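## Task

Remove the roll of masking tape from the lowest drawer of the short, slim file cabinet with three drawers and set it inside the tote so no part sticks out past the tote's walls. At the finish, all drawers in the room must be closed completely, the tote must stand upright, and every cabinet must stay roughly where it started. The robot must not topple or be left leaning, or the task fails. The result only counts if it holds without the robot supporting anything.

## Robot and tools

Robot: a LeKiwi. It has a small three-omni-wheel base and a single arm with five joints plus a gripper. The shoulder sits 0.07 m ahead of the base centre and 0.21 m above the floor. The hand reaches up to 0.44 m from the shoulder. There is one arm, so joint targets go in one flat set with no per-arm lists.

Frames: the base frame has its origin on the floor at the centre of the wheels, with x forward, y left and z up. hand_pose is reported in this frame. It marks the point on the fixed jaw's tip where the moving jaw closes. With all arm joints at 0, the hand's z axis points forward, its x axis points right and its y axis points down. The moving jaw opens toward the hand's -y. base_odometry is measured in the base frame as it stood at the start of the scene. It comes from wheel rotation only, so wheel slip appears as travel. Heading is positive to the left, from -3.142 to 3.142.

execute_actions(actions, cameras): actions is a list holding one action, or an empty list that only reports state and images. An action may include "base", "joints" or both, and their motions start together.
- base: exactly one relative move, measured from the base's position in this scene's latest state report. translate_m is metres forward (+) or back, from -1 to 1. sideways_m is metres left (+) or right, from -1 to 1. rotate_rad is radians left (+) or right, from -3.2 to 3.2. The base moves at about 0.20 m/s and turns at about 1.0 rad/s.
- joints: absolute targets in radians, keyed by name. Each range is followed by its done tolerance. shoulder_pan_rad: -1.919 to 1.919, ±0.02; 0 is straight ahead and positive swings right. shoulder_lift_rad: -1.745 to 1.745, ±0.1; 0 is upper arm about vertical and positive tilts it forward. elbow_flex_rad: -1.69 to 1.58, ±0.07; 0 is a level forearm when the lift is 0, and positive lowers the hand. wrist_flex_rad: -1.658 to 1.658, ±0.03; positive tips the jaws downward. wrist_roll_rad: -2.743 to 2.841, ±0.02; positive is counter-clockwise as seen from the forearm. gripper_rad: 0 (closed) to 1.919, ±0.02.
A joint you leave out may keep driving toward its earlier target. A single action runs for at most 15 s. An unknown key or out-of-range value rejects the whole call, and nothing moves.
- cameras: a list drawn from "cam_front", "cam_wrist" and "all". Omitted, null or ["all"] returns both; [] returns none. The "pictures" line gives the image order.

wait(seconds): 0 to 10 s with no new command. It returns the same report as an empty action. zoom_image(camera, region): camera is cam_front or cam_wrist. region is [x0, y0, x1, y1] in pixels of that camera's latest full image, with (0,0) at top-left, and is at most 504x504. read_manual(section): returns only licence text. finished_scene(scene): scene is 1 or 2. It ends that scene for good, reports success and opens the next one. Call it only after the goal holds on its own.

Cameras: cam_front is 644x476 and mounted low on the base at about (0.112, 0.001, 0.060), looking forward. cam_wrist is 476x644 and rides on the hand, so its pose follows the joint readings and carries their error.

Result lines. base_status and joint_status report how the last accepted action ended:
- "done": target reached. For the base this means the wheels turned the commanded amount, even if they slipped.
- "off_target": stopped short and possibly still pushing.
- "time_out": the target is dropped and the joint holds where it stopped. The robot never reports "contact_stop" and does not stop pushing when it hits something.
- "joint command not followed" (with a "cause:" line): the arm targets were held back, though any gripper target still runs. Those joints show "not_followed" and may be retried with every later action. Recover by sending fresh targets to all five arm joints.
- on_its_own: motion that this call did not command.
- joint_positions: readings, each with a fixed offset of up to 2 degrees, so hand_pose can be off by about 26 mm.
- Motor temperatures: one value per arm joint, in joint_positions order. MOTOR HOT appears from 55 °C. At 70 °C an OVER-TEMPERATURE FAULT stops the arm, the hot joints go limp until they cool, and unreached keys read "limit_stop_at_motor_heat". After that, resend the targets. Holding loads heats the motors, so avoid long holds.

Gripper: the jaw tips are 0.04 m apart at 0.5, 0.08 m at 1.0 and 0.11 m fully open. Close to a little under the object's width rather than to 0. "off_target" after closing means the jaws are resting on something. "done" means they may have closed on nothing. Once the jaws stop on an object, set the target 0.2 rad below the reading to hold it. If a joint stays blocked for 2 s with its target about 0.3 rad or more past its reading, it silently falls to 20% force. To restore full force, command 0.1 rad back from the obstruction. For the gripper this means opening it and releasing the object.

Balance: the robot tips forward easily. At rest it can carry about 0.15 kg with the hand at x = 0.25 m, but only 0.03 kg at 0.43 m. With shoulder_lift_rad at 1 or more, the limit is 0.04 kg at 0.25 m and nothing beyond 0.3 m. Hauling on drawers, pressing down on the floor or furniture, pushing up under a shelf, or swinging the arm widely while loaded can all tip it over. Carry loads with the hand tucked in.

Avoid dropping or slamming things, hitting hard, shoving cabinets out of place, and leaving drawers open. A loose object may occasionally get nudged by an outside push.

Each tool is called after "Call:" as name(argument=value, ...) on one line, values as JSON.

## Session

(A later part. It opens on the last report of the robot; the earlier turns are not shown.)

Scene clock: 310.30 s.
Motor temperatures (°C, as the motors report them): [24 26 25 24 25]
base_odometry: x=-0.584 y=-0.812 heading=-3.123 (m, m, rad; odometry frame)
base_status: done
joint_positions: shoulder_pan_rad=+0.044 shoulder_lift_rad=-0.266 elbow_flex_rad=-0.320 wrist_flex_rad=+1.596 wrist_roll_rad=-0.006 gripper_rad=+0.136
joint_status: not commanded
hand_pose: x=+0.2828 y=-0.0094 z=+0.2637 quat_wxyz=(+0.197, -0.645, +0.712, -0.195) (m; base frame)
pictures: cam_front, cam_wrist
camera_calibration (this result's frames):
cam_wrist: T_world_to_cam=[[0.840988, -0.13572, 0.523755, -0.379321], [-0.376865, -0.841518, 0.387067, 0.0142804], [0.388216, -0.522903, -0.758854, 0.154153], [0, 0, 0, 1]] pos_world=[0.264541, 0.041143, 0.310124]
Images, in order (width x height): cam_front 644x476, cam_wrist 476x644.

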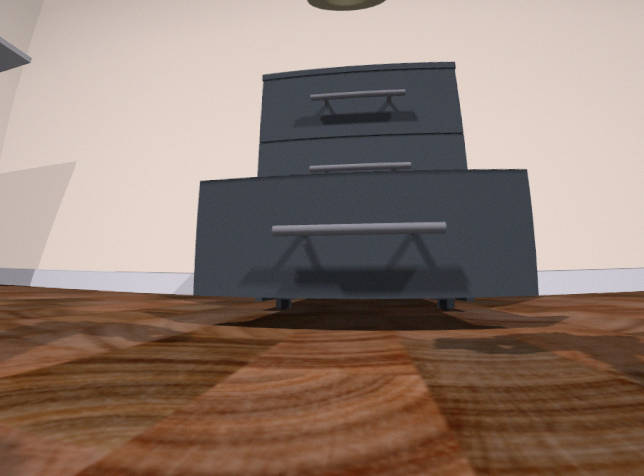

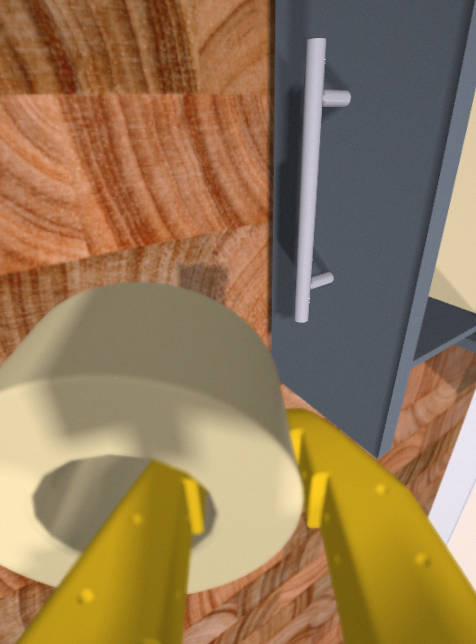

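Call:
execute_actions(actions=[{"base":{"rotate_rad":-1.343},"joints":{"shoulder_pan_rad":0,"shoulder_lift_rad":-0.6,"elbow_flex_rad":0.0,"wrist_flex_rad":1.5}}], cameras=[])

Call:
execute_actions(actions=[{"base":{"translate_m":1.0}}], cameras=["cam_front"])

Scene clock: 326.53 s.
Motor temperatures (°C, as the motors report them): [24 26 25 24 25]
base_odometry: x=-0.584 y=-0.812 heading=+1.822 (m, m, rad; odometry frame)
base_status: done
joint_positions: shoulder_pan_rad=+0.008 shoulder_lift_rad=-0.576 elbow_flex_rad=+0.009 wrist_flex_rad=+1.515 wrist_roll_rad=-0.006 gripper_rad=+0.136
joint_status: all done
hand_pose: x=+0.2578 y=-0.0016 z=+0.2605 quat_wxyz=(+0.222, -0.652, +0.694, -0.212) (m; base frame)
pictures: none
No camera images: the call's "cameras" was empty. Leave "cameras" out to get every camera's image.

Scene clock: 332.50 s.
Motor temperatures (°C, as the motors report them): [24 26 25 24 25]
base_odometry: x=-0.832 y=+0.156 heading=+1.822 (m, m, rad; odometry frame)
base_status: done
joint_positions: shoulder_pan_rad=+0.008 shoulder_lift_rad=-0.576 elbow_flex_rad=+0.009 wrist_flex_rad=+1.515 wrist_roll_rad=-0.006 gripper_rad=+0.136
joint_status: not commanded
hand_pose: x=+0.2578 y=-0.0016 z=+0.2605 quat_wxyz=(+0.222, -0.652, +0.694, -0.212) (m; base frame)
pictures: cam_front
Images, in order (width x height): cam_front 644x476.

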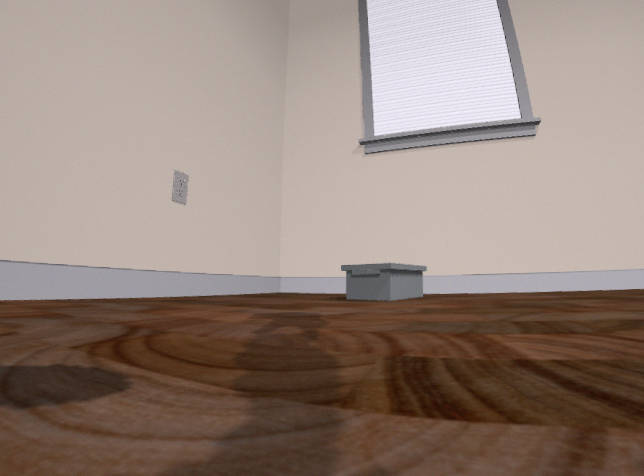

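Call:
execute_actions(actions=[{"base":{"rotate_rad":-0.19}}], cameras=[])

Call:
execute_actions(actions=[{"base":{"translate_m":0.65},"joints":{"wrist_roll_rad":-1.55}}])

Scene clock: 340.27 s.
Motor temperatures (°C, as the motors report them): [24 26 25 24 25]
base_odometry: x=-0.832 y=+0.156 heading=+1.636 (m, m, rad; odometry frame)
base_status: done
joint_positions: shoulder_pan_rad=+0.008 shoulder_lift_rad=-0.576 elbow_flex_rad=+0.009 wrist_flex_rad=+1.515 wrist_roll_rad=-0.006 gripper_rad=+0.136
joint_status: not commanded
hand_pose: x=+0.2578 y=-0.0016 z=+0.2605 quat_wxyz=(+0.222, -0.652, +0.694, -0.212) (m; base frame)
pictures: none
No camera images: the call's "cameras" was empty. Leave "cameras" out to get every camera's image.

Scene clock: 344.50 s.
Motor temperatures (°C, as the motors report them): [24 26 25 24 25]
base_odometry: x=-0.874 y=+0.804 heading=+1.636 (m, m, rad; odometry frame)
base_status: done
joint_positions: shoulder_pan_rad=+0.008 shoulder_lift_rad=-0.576 elbow_flex_rad=+0.010 wrist_flex_rad=+1.515 wrist_roll_rad=-1.544 gripper_rad=+0.136
joint_status: all done
hand_pose: x=+0.2642 y=+0.0061 z=+0.2648 quat_wxyz=(+0.306, +0.014, +0.952, +0.002) (m; base frame)
pictures: cam_front, cam_wrist
camera_calibration (this result's frames):
cam_wrist: T_world_to_cam=[[-0.0588497, -0.997288, -0.0441983, 0.0311987], [-0.9942, 0.062545, -0.0874915, 0.303092], [0.0900186, 0.0387931, -0.995184, 0.308271], [0, 0, 0, 1]] pos_world=[0.27542, 0.000198422, 0.334683]
Images, in order (width x height): cam_front 644x476, cam_wrist 476x644.

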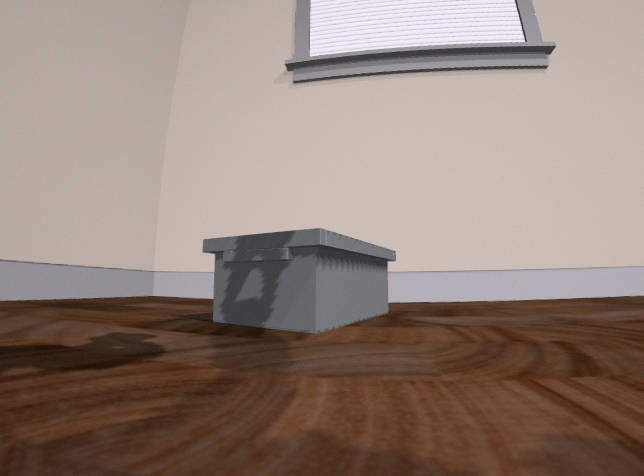

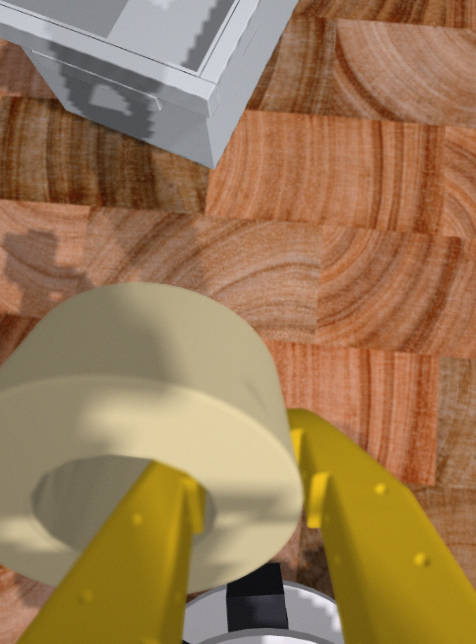

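Call:
execute_actions(actions=[{"base":{"rotate_rad":-0.49}}], cameras=[])

Call:
execute_actions(actions=[{"base":{"sideways_m":0.33}}], cameras=[])

Call:
execute_actions(actions=[{"base":{"translate_m":0.12},"joints":{"shoulder_lift_rad":-0.25,"elbow_flex_rad":-0.4,"wrist_flex_rad":1.6}}])

Scene clock: 366.10 s.
Motor temperatures (°C, as the motors report them): [24 26 25 24 25]
base_odometry: x=-0.874 y=+0.804 heading=+1.149 (m, m, rad; odometry frame)
base_status: done
joint_positions: shoulder_pan_rad=+0.008 shoulder_lift_rad=-0.576 elbow_flex_rad=+0.010 wrist_flex_rad=+1.515 wrist_roll_rad=-1.544 gripper_rad=+0.136
joint_status: not commanded
hand_pose: x=+0.2642 y=+0.0061 z=+0.2648 quat_wxyz=(+0.306, +0.014, +0.952, +0.002) (m; base frame)
pictures: none
No camera images: the call's "cameras" was empty. Leave "cameras" out to get every camera's image.

Scene clock: 368.73 s.
Motor temperatures (°C, as the motors report them): [24 26 25 24 25]
base_odometry: x=-1.175 y=+0.940 heading=+1.148 (m, m, rad; odometry frame)
base_status: done
joint_positions: shoulder_pan_rad=+0.008 shoulder_lift_rad=-0.576 elbow_flex_rad=+0.010 wrist_flex_rad=+1.515 wrist_roll_rad=-1.544 gripper_rad=+0.136
joint_status: not commanded
hand_pose: x=+0.2642 y=+0.0061 z=+0.2648 quat_wxyz=(+0.306, +0.014, +0.952, +0.002) (m; base frame)
pictures: none
No camera images: the call's "cameras" was empty. Leave "cameras" out to get every camera's image.

Scene clock: 370.30 s.
Motor temperatures (°C, as the motors report them): [24 26 25 24 25]
base_odometry: x=-1.126 y=+1.048 heading=+1.148 (m, m, rad; odometry frame)
base_status: done
joint_positions: shoulder_pan_rad=+0.008 shoulder_lift_rad=-0.245 elbow_flex_rad=-0.366 wrist_flex_rad=+1.596 wrist_roll_rad=-1.544 gripper_rad=+0.136
joint_status: all done
hand_pose: x=+0.2935 y=+0.0059 z=+0.2727 quat_wxyz=(+0.288, +0.015, +0.957, +0.002) (m; base frame)
pictures: cam_front, cam_wrist
camera_calibration (this result's frames):
cam_wrist: T_world_to_cam=[[-0.0604422, -0.997275, -0.0423053, 0.0329823], [-0.996746, 0.062566, -0.0508208, 0.323713], [0.0533291, 0.039096, -0.997811, 0.324942], [0, 0, 0, 1]] pos_world=[0.307324, -0.0000649448, 0.342078]
Images, in order (width x height): cam_front 644x476, cam_wrist 476x644.

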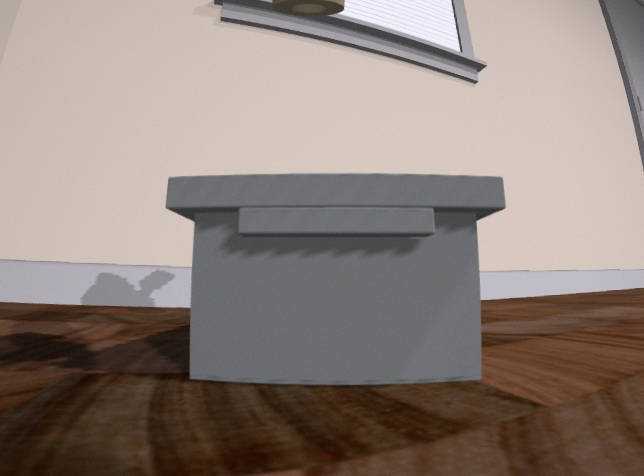

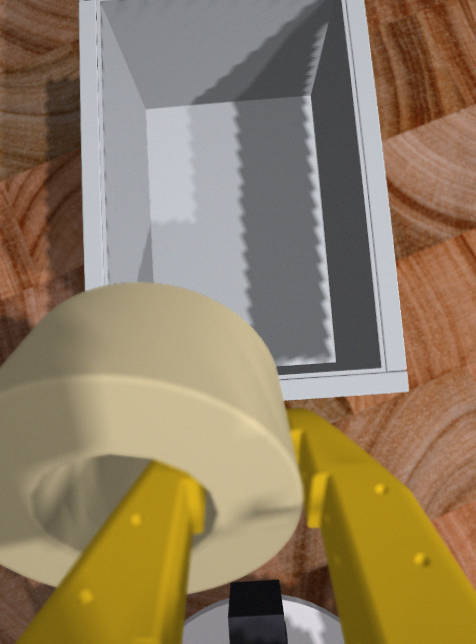

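Call:
execute_actions(actions=[{"base":{"translate_m":0.08},"joints":{"shoulder_pan_rad":0.06}}], cameras=["cam_front"])

Call:
execute_actions(actions=[{"joints":{"shoulder_lift_rad":0.3,"elbow_flex_rad":-0.5,"wrist_flex_rad":1.6}}], cameras=[])

Call:
execute_actions(actions=[{"joints":{"shoulder_lift_rad":0.55,"elbow_flex_rad":-0.5,"wrist_flex_rad":1.45}}])

Scene clock: 390.83 s.
Motor temperatures (°C, as the motors report them): [24 26 25 24 25]
base_odometry: x=-1.093 y=+1.121 heading=+1.148 (m, m, rad; odometry frame)
base_status: done
joint_positions: shoulder_pan_rad=+0.050 shoulder_lift_rad=-0.245 elbow_flex_rad=-0.366 wrist_flex_rad=+1.596 wrist_roll_rad=-1.544 gripper_rad=+0.136
joint_status: all done
hand_pose: x=+0.2936 y=-0.0035 z=+0.2727 quat_wxyz=(+0.288, +0.034, +0.957, -0.004) (m; base frame)
pictures: cam_front
Images, in order (width x height): cam_front 644x476.

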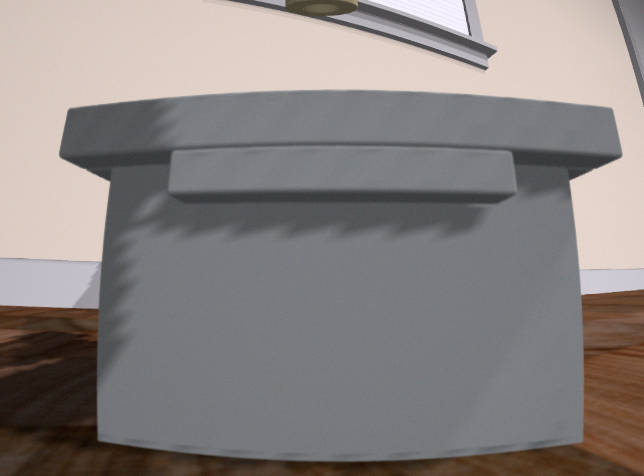

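Scene clock: 391.73 s.
Motor temperatures (°C, as the motors report them): [24 26 25 24 25]
base_odometry: x=-1.093 y=+1.121 heading=+1.148 (m, m, rad; odometry frame)
base_status: not commanded
joint_positions: shoulder_pan_rad=+0.050 shoulder_lift_rad=+0.318 elbow_flex_rad=-0.467 wrist_flex_rad=+1.596 wrist_roll_rad=-1.544 gripper_rad=+0.136
joint_status: all done
hand_pose: x=+0.3117 y=-0.0044 z=+0.1729 quat_wxyz=(+0.062, +0.036, +0.997, -0.001) (m; base frame)
pictures: none
No camera images: the call's "cameras" was empty. Leave "cameras" out to get every camera's image.

Scene clock: 392.50 s.
Motor temperatures (°C, as the motors report them): [24 26 25 24 25]
base_odometry: x=-1.093 y=+1.121 heading=+1.148 (m, m, rad; odometry frame)
base_status: not commanded
joint_positions: shoulder_pan_rad=+0.050 shoulder_lift_rad=+0.571 elbow_flex_rad=-0.467 wrist_flex_rad=+1.460 wrist_roll_rad=-1.544 gripper_rad=+0.136
joint_status: all done
hand_pose: x=+0.3177 y=-0.0047 z=+0.1191 quat_wxyz=(+0.003, +0.036, +0.999, +0.000) (m; base frame)
pictures: cam_front, cam_wrist
camera_calibration (this result's frames):
cam_wrist: T_world_to_cam=[[-0.1163, -0.99319, -0.0068885, 0.0309369], [-0.859083, 0.0971109, 0.502539, 0.231187], [-0.498448, 0.064363, -0.864527, 0.330334], [0, 0, 0, 1]] pos_world=[0.366861, -0.0129858, 0.169616]
Images, in order (width x height): cam_front 644x476, cam_wrist 476x644.

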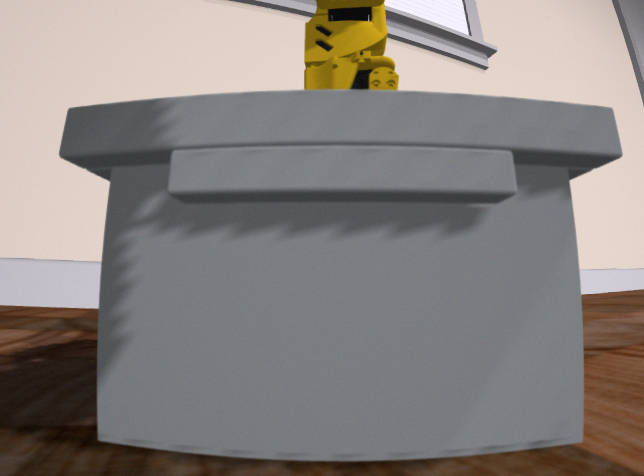

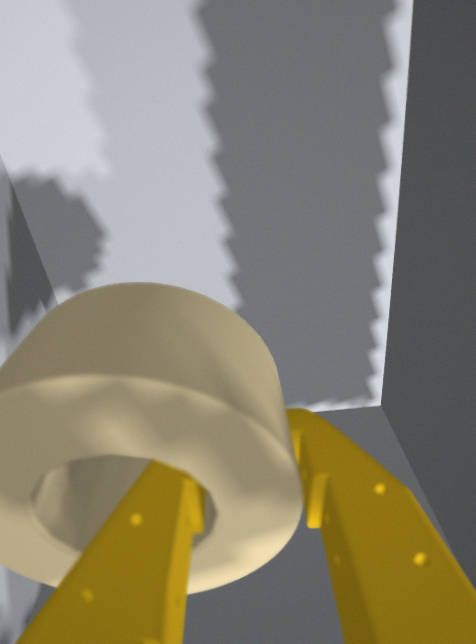

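Call:
execute_actions(actions=[{"joints":{"shoulder_pan_rad":0.14,"shoulder_lift_rad":0.78,"elbow_flex_rad":-0.42,"wrist_flex_rad":1.18}}], cameras=["cam_wrist"])

Call:
execute_actions(actions=[{"joints":{"gripper_rad":0.45}}], cameras=[])

Call:
execute_actions(actions=[{"joints":{"shoulder_lift_rad":0.55,"elbow_flex_rad":-0.5,"wrist_flex_rad":1.45}}], cameras=["cam_wrist"])

Scene clock: 404.20 s.
Motor temperatures (°C, as the motors report them): [24 26 25 24 25]
base_odometry: x=-1.093 y=+1.121 heading=+1.148 (m, m, rad; odometry frame)
base_status: not commanded
joint_positions: shoulder_pan_rad=+0.131 shoulder_lift_rad=+0.803 elbow_flex_rad=-0.412 wrist_flex_rad=+1.190 wrist_roll_rad=-1.544 gripper_rad=+0.136
joint_status: all done
hand_pose: x=+0.3217 y=-0.0258 z=+0.0598 quat_wxyz=(-0.005, +0.076, +0.997, +0.000) (m; base frame)
pictures: cam_wrist
camera_calibration (this result's frames):
cam_wrist: T_world_to_cam=[[-0.19668, -0.980451, -0.00575968, 0.0362272], [-0.839831, 0.165434, 0.517026, 0.261165], [-0.505966, 0.106526, -0.85595, 0.285462], [0, 0, 0, 1]] pos_world=[0.370894, -0.0380956, 0.109521]
Images, in order (width x height): cam_wrist 476x644.

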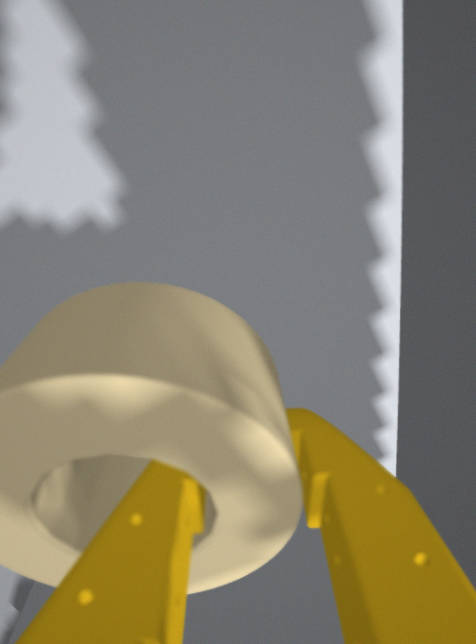

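Scene clock: 404.97 s.
Motor temperatures (°C, as the motors report them): [24 26 25 24 25]
base_odometry: x=-1.093 y=+1.121 heading=+1.148 (m, m, rad; odometry frame)
base_status: not commanded
joint_positions: shoulder_pan_rad=+0.131 shoulder_lift_rad=+0.803 elbow_flex_rad=-0.412 wrist_flex_rad=+1.190 wrist_roll_rad=-1.544 gripper_rad=+0.437
joint_status: all done
hand_pose: x=+0.3217 y=-0.0258 z=+0.0598 quat_wxyz=(-0.005, +0.076, +0.997, +0.000) (m; base frame)
pictures: none
No camera images: the call's "cameras" was empty. Leave "cameras" out to get every camera's image.

Scene clock: 405.83 s.
Motor temperatures (°C, as the motors report them): [24 26 25 24 25]
base_odometry: x=-1.093 y=+1.121 heading=+1.148 (m, m, rad; odometry frame)
base_status: not commanded
joint_positions: shoulder_pan_rad=+0.131 shoulder_lift_rad=+0.604 elbow_flex_rad=-0.472 wrist_flex_rad=+1.441 wrist_roll_rad=-1.544 gripper_rad=+0.438
joint_status: all done
hand_pose: x=+0.3172 y=-0.0252 z=+0.1126 quat_wxyz=(-0.001, +0.076, +0.997, +0.000) (m; base frame)
pictures: cam_wrist
camera_calibration (this result's frames):
cam_wrist: T_world_to_cam=[[-0.196634, -0.980457, -0.006273, 0.0362704], [-0.843737, 0.165949, 0.510459, 0.231994], [-0.499442, 0.105666, -0.859879, 0.326644], [0, 0, 0, 1]] pos_world=[0.366014, -0.0374528, 0.162679]
Images, in order (width x height): cam_wrist 476x644.

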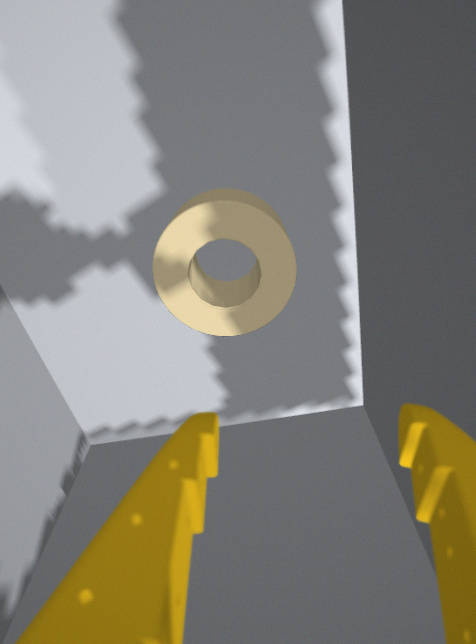

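Call:
execute_actions(actions=[{"joints":{"shoulder_pan_rad":0,"shoulder_lift_rad":-0.1,"elbow_flex_rad":-0.4,"wrist_flex_rad":1.55}}], cameras=[])

Call:
execute_actions(actions=[{"base":{"translate_m":-0.15}}], cameras=[])

Call:
execute_actions(actions=[{"base":{"rotate_rad":0.79}}], cameras=[])

Call:
execute_actions(actions=[{"base":{"translate_m":-1.0},"joints":{"shoulder_pan_rad":0,"shoulder_lift_rad":0,"elbow_flex_rad":1.42,"wrist_flex_rad":-0.85,"wrist_roll_rad":0,"gripper_rad":0.8}}], cameras=[])

Call:
execute_actions(actions=[{"base":{"translate_m":-0.88}}], cameras=[])

Call:
execute_actions(actions=[{"base":{"rotate_rad":1.17}}], cameras=["cam_front"])

Scene clock: 428.57 s.
Motor temperatures (°C, as the motors report them): [24 26 25 24 25]
base_odometry: x=-1.093 y=+1.121 heading=+1.148 (m, m, rad; odometry frame)
base_status: not commanded
joint_positions: shoulder_pan_rad=+0.010 shoulder_lift_rad=-0.062 elbow_flex_rad=-0.393 wrist_flex_rad=+1.545 wrist_roll_rad=-1.544 gripper_rad=+0.438
joint_status: all done
hand_pose: x=+0.3115 y=+0.0053 z=+0.2447 quat_wxyz=(+0.238, +0.015, +0.971, +0.001) (m; base frame)
pictures: none
No camera images: the call's "cameras" was empty. Leave "cameras" out to get every camera's image.

Scene clock: 430.30 s.
Motor temperatures (°C, as the motors report them): [24 26 25 24 25]
base_odometry: x=-1.154 y=+0.985 heading=+1.148 (m, m, rad; odometry frame)
base_status: done
joint_positions: shoulder_pan_rad=+0.010 shoulder_lift_rad=-0.062 elbow_flex_rad=-0.393 wrist_flex_rad=+1.545 wrist_roll_rad=-1.544 gripper_rad=+0.438
joint_status: not commanded
hand_pose: x=+0.3115 y=+0.0053 z=+0.2447 quat_wxyz=(+0.238, +0.015, +0.971, +0.001) (m; base frame)
pictures: none
No camera images: the call's "cameras" was empty. Leave "cameras" out to get every camera's image.

Scene clock: 432.07 s.
Motor temperatures (°C, as the motors report them): [24 26 25 24 25]
base_odometry: x=-1.154 y=+0.985 heading=+1.934 (m, m, rad; odometry frame)
base_status: done
joint_positions: shoulder_pan_rad=+0.008 shoulder_lift_rad=-0.064 elbow_flex_rad=-0.393 wrist_flex_rad=+1.545 wrist_roll_rad=-1.544 gripper_rad=+0.438
joint_status: not commanded
hand_pose: x=+0.3114 y=+0.0057 z=+0.2450 quat_wxyz=(+0.239, +0.015, +0.971, +0.002) (m; base frame)
pictures: none
No camera images: the call's "cameras" was empty. Leave "cameras" out to get every camera's image.

Scene clock: 438.03 s.
Motor temperatures (°C, as the motors report them): [24 26 26 24 25]
base_odometry: x=-0.800 y=+0.050 heading=+1.934 (m, m, rad; odometry frame)
base_status: done
joint_positions: shoulder_pan_rad=+0.008 shoulder_lift_rad=+0.010 elbow_flex_rad=+1.420 wrist_flex_rad=-0.835 wrist_roll_rad=-0.006 gripper_rad=+0.788
joint_status: all done
hand_pose: x=+0.2792 y=-0.0017 z=+0.0919 quat_wxyz=(+0.339, -0.605, +0.644, -0.324) (m; base frame)
pictures: none
No camera images: the call's "cameras" was empty. Leave "cameras" out to get every camera's image.

Scene clock: 443.40 s.
Motor temperatures (°C, as the motors report them): [24 26 26 24 25]
base_odometry: x=-0.487 y=-0.772 heading=+1.934 (m, m, rad; odometry frame)
base_status: done
joint_positions: shoulder_pan_rad=+0.008 shoulder_lift_rad=+0.010 elbow_flex_rad=+1.420 wrist_flex_rad=-0.835 wrist_roll_rad=-0.006 gripper_rad=+0.788
joint_status: not commanded
hand_pose: x=+0.2792 y=-0.0017 z=+0.0919 quat_wxyz=(+0.339, -0.605, +0.644, -0.324) (m; base frame)
pictures: none
No camera images: the call's "cameras" was empty. Leave "cameras" out to get every camera's image.

Scene clock: 445.53 s.
Motor temperatures (°C, as the motors report them): [24 26 26 24 25]
base_odometry: x=-0.487 y=-0.772 heading=+3.100 (m, m, rad; odometry frame)
base_status: done
joint_positions: shoulder_pan_rad=+0.008 shoulder_lift_rad=+0.010 elbow_flex_rad=+1.420 wrist_flex_rad=-0.835 wrist_roll_rad=-0.006 gripper_rad=+0.788
joint_status: not commanded
hand_pose: x=+0.2792 y=-0.0017 z=+0.0919 quat_wxyz=(+0.339, -0.605, +0.644, -0.324) (m; base frame)
pictures: cam_front
Images, in order (width x height): cam_front 644x476.

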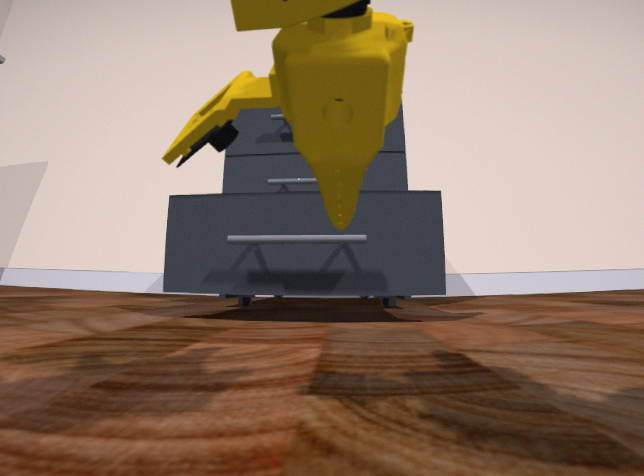

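Call:
execute_actions(actions=[{"base":{"rotate_rad":-0.04}}], cameras=[])

Call:
execute_actions(actions=[{"base":{"sideways_m":0.05}}], cameras=[])

Call:
execute_actions(actions=[{"base":{"translate_m":0.2}}], cameras=["cam_front"])

Scene clock: 458.47 s.
Motor temperatures (°C, as the motors report them): [24 26 26 24 25]
base_odometry: x=-0.487 y=-0.772 heading=+3.063 (m, m, rad; odometry frame)
base_status: done
joint_positions: shoulder_pan_rad=+0.008 shoulder_lift_rad=+0.010 elbow_flex_rad=+1.420 wrist_flex_rad=-0.835 wrist_roll_rad=-0.006 gripper_rad=+0.788
joint_status: not commanded
hand_pose: x=+0.2792 y=-0.0017 z=+0.0919 quat_wxyz=(+0.339, -0.605, +0.644, -0.324) (m; base frame)
pictures: none
No camera images: the call's "cameras" was empty. Leave "cameras" out to get every camera's image.

Scene clock: 459.60 s.
Motor temperatures (°C, as the motors report them): [24 26 26 24 25]
base_odometry: x=-0.491 y=-0.821 heading=+3.061 (m, m, rad; odometry frame)
base_status: done
joint_positions: shoulder_pan_rad=+0.008 shoulder_lift_rad=+0.010 elbow_flex_rad=+1.420 wrist_flex_rad=-0.835 wrist_roll_rad=-0.006 gripper_rad=+0.788
joint_status: not commanded
hand_pose: x=+0.2792 y=-0.0017 z=+0.0919 quat_wxyz=(+0.339, -0.605, +0.644, -0.324) (m; base frame)
pictures: none
No camera images: the call's "cameras" was empty. Leave "cameras" out to get every camera's image.

Scene clock: 461.57 s.
Motor temperatures (°C, as the motors report them): [24 26 26 24 25]
base_odometry: x=-0.690 y=-0.805 heading=+3.061 (m, m, rad; odometry frame)
base_status: done
joint_positions: shoulder_pan_rad=+0.008 shoulder_lift_rad=+0.010 elbow_flex_rad=+1.420 wrist_flex_rad=-0.835 wrist_roll_rad=-0.006 gripper_rad=+0.788
joint_status: not commanded
hand_pose: x=+0.2792 y=-0.0017 z=+0.0919 quat_wxyz=(+0.339, -0.605, +0.644, -0.324) (m; base frame)
pictures: cam_front
Images, in order (width x height): cam_front 644x476.

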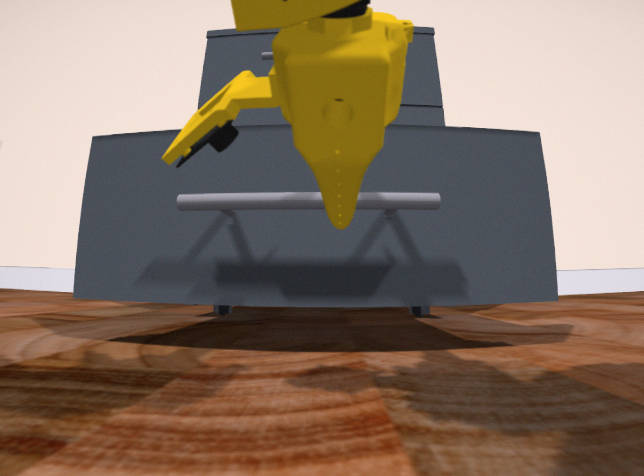

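Call:
execute_actions(actions=[{"base":{"translate_m":0.047}}], cameras=["cam_front"])

Call:
execute_actions(actions=[{"joints":{"gripper_rad":0.0}}], cameras=["cam_wrist"])

Call:
execute_actions(actions=[{"base":{"translate_m":0.22}}], cameras=["cam_front"])

Scene clock: 472.23 s.
Motor temperatures (°C, as the motors report them): [24 26 26 24 25]
base_odometry: x=-0.737 y=-0.801 heading=+3.061 (m, m, rad; odometry frame)
base_status: done
joint_positions: shoulder_pan_rad=+0.008 shoulder_lift_rad=+0.010 elbow_flex_rad=+1.431 wrist_flex_rad=-0.840 wrist_roll_rad=-0.006 gripper_rad=+0.792
joint_status: not commanded
hand_pose: x=+0.2772 y=-0.0017 z=+0.0909 quat_wxyz=(+0.337, -0.606, +0.645, -0.322) (m; base frame)
pictures: cam_front
Images, in order (width x height): cam_front 644x476.

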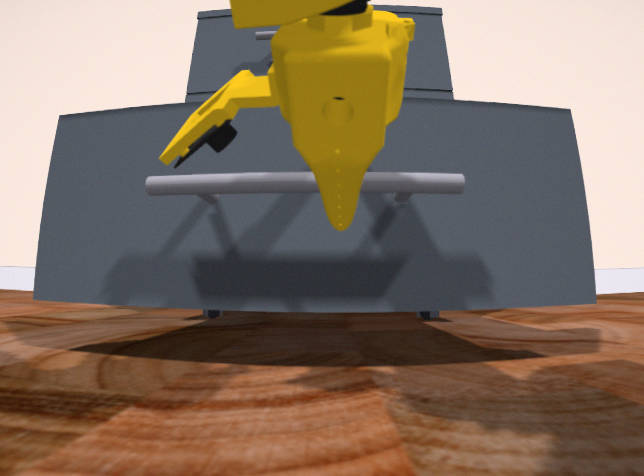

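Scene clock: 473.27 s.
Motor temperatures (°C, as the motors report them): [24 26 26 24 25]
base_odometry: x=-0.737 y=-0.801 heading=+3.061 (m, m, rad; odometry frame)
base_status: not commanded
joint_positions: shoulder_pan_rad=+0.008 shoulder_lift_rad=-0.012 elbow_flex_rad=+1.395 wrist_flex_rad=-0.855 wrist_roll_rad=-0.003 gripper_rad=+0.064
joint_status: gripper_rad off_target (ended at +0.064, target +0.000)
hand_pose: x=+0.2889 y=-0.0018 z=+0.1025 quat_wxyz=(+0.360, -0.595, +0.631, -0.344) (m; base frame)
pictures: cam_wrist
camera_calibration (this result's frames):
cam_wrist: T_world_to_cam=[[0.506538, -0.100121, 0.856385, -0.236421], [-0.48626, -0.853385, 0.187844, 0.137341], [0.712019, -0.511576, -0.480957, -0.088629], [0, 0, 0, 1]] pos_world=[0.249645, 0.0481938, 0.134042]
Images, in order (width x height): cam_wrist 476x644.

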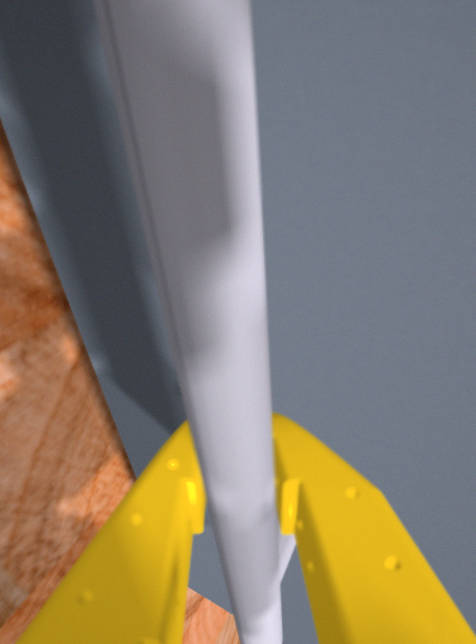

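Scene clock: 475.33 s.
Motor temperatures (°C, as the motors report them): [24 26 26 24 25]
base_odometry: x=-0.955 y=-0.784 heading=+3.062 (m, m, rad; odometry frame)
base_status: done
joint_positions: shoulder_pan_rad=-0.001 shoulder_lift_rad=-0.015 elbow_flex_rad=+1.403 wrist_flex_rad=-0.857 wrist_roll_rad=-0.003 gripper_rad=+0.064
joint_status: not commanded
hand_pose: x=+0.2877 y=+0.0002 z=+0.1020 quat_wxyz=(+0.360, -0.598, +0.629, -0.342) (m; base frame)
pictures: cam_front
Images, in order (width x height): cam_front 644x476.

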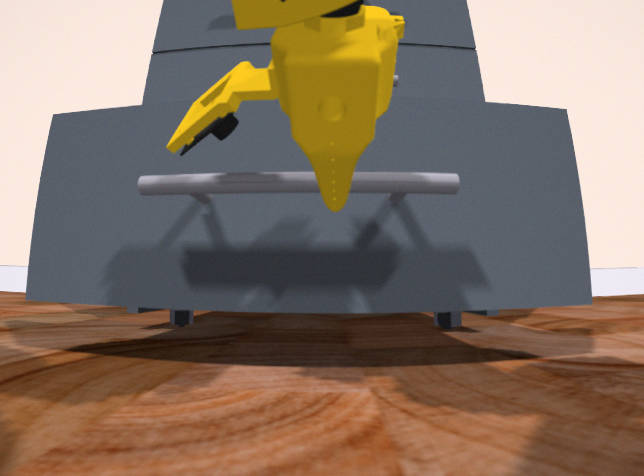

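Call:
execute_actions(actions=[{"base":{"translate_m":0.25}}], cameras=["cam_front"])

Scene clock: 483.90 s.
Motor temperatures (°C, as the motors report them): [24 26 25 24 25]
base_odometry: x=-1.204 y=-0.764 heading=+3.063 (m, m, rad; odometry frame)
base_status: done
joint_positions: shoulder_pan_rad=-0.001 shoulder_lift_rad=-0.016 elbow_flex_rad=+1.409 wrist_flex_rad=-0.857 wrist_roll_rad=-0.001 gripper_rad=+0.063
joint_status: not commanded
hand_pose: x=+0.2865 y=+0.0002 z=+0.1013 quat_wxyz=(+0.358, -0.599, +0.629, -0.341) (m; base frame)
pictures: cam_front
Images, in order (width x height): cam_front 644x476.

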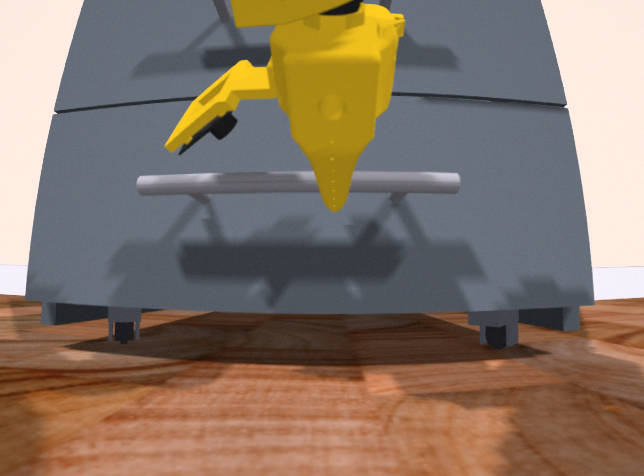

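Looks shut (375). Small nudge, release, check.

Call:
execute_actions(actions=[{"base":{"translate_m":0.04}}], cameras=[])

Call:
execute_actions(actions=[{"joints":{"gripper_rad":0.7}}], cameras=[])

Call:
execute_actions(actions=[{"base":{"translate_m":-0.15}}])

Scene clock: 494.60 s.
Motor temperatures (°C, as the motors report them): [24 26 25 24 25]
base_odometry: x=-1.243 y=-0.761 heading=+3.064 (m, m, rad; odometry frame)
base_status: done
joint_positions: shoulder_pan_rad=-0.001 shoulder_lift_rad=-0.016 elbow_flex_rad=+1.409 wrist_flex_rad=-0.857 wrist_roll_rad=-0.001 gripper_rad=+0.063
joint_status: not commanded
hand_pose: x=+0.2865 y=+0.0002 z=+0.1013 quat_wxyz=(+0.358, -0.599, +0.629, -0.341) (m; base frame)
pictures: none
No camera images: the call's "cameras" was empty. Leave "cameras" out to get every camera's image.

Scene clock: 495.57 s.
Motor temperatures (°C, as the motors report them): [24 26 25 24 25]
base_odometry: x=-1.243 y=-0.761 heading=+3.063 (m, m, rad; odometry frame)
base_status: not commanded
joint_positions: shoulder_pan_rad=-0.001 shoulder_lift_rad=+0.014 elbow_flex_rad=+1.443 wrist_flex_rad=-0.849 wrist_roll_rad=-0.001 gripper_rad=+0.681
joint_status: all done
hand_pose: x=+0.2747 y=+0.0002 z=+0.0894 quat_wxyz=(+0.336, -0.611, +0.642, -0.319) (m; base frame)
pictures: none
No camera images: the call's "cameras" was empty. Leave "cameras" out to get every camera's image.

Scene clock: 497.30 s.
Motor temperatures (°C, as the motors report them): [24 26 25 24 25]
base_odometry: x=-1.094 y=-0.773 heading=+3.063 (m, m, rad; odometry frame)
base_status: done
joint_positions: shoulder_pan_rad=-0.001 shoulder_lift_rad=+0.014 elbow_flex_rad=+1.437 wrist_flex_rad=-0.849 wrist_roll_rad=-0.001 gripper_rad=+0.688
joint_status: not commanded
hand_pose: x=+0.2761 y=+0.0002 z=+0.0903 quat_wxyz=(+0.338, -0.610, +0.641, -0.321) (m; base frame)
pictures: cam_front, cam_wrist
camera_calibration (this result's frames):
cam_wrist: T_world_to_cam=[[0.569144, -0.0938694, 0.816862, -0.233046], [-0.462523, -0.85793, 0.223671, 0.12532], [0.679815, -0.505118, -0.531702, -0.0708318], [0, 0, 0, 1]] pos_world=[0.238753, 0.0498618, 0.124674]
Images, in order (width x height): cam_front 644x476, cam_wrist 476x644.

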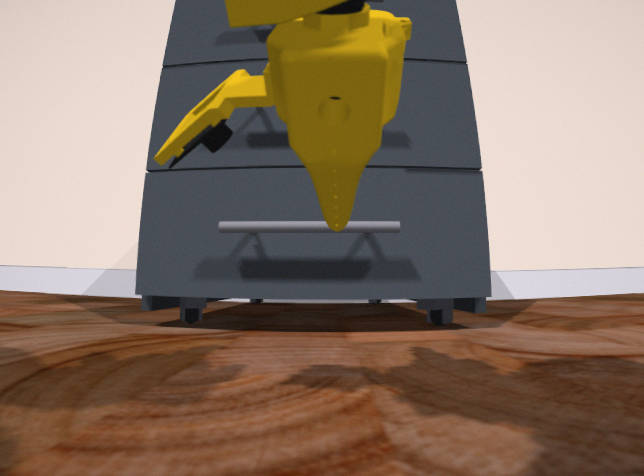

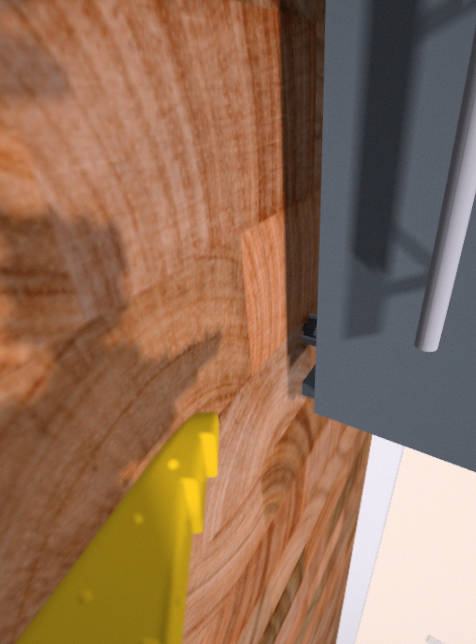

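Call:
finished_scene(scene=2)

The scene is finished: the task was done.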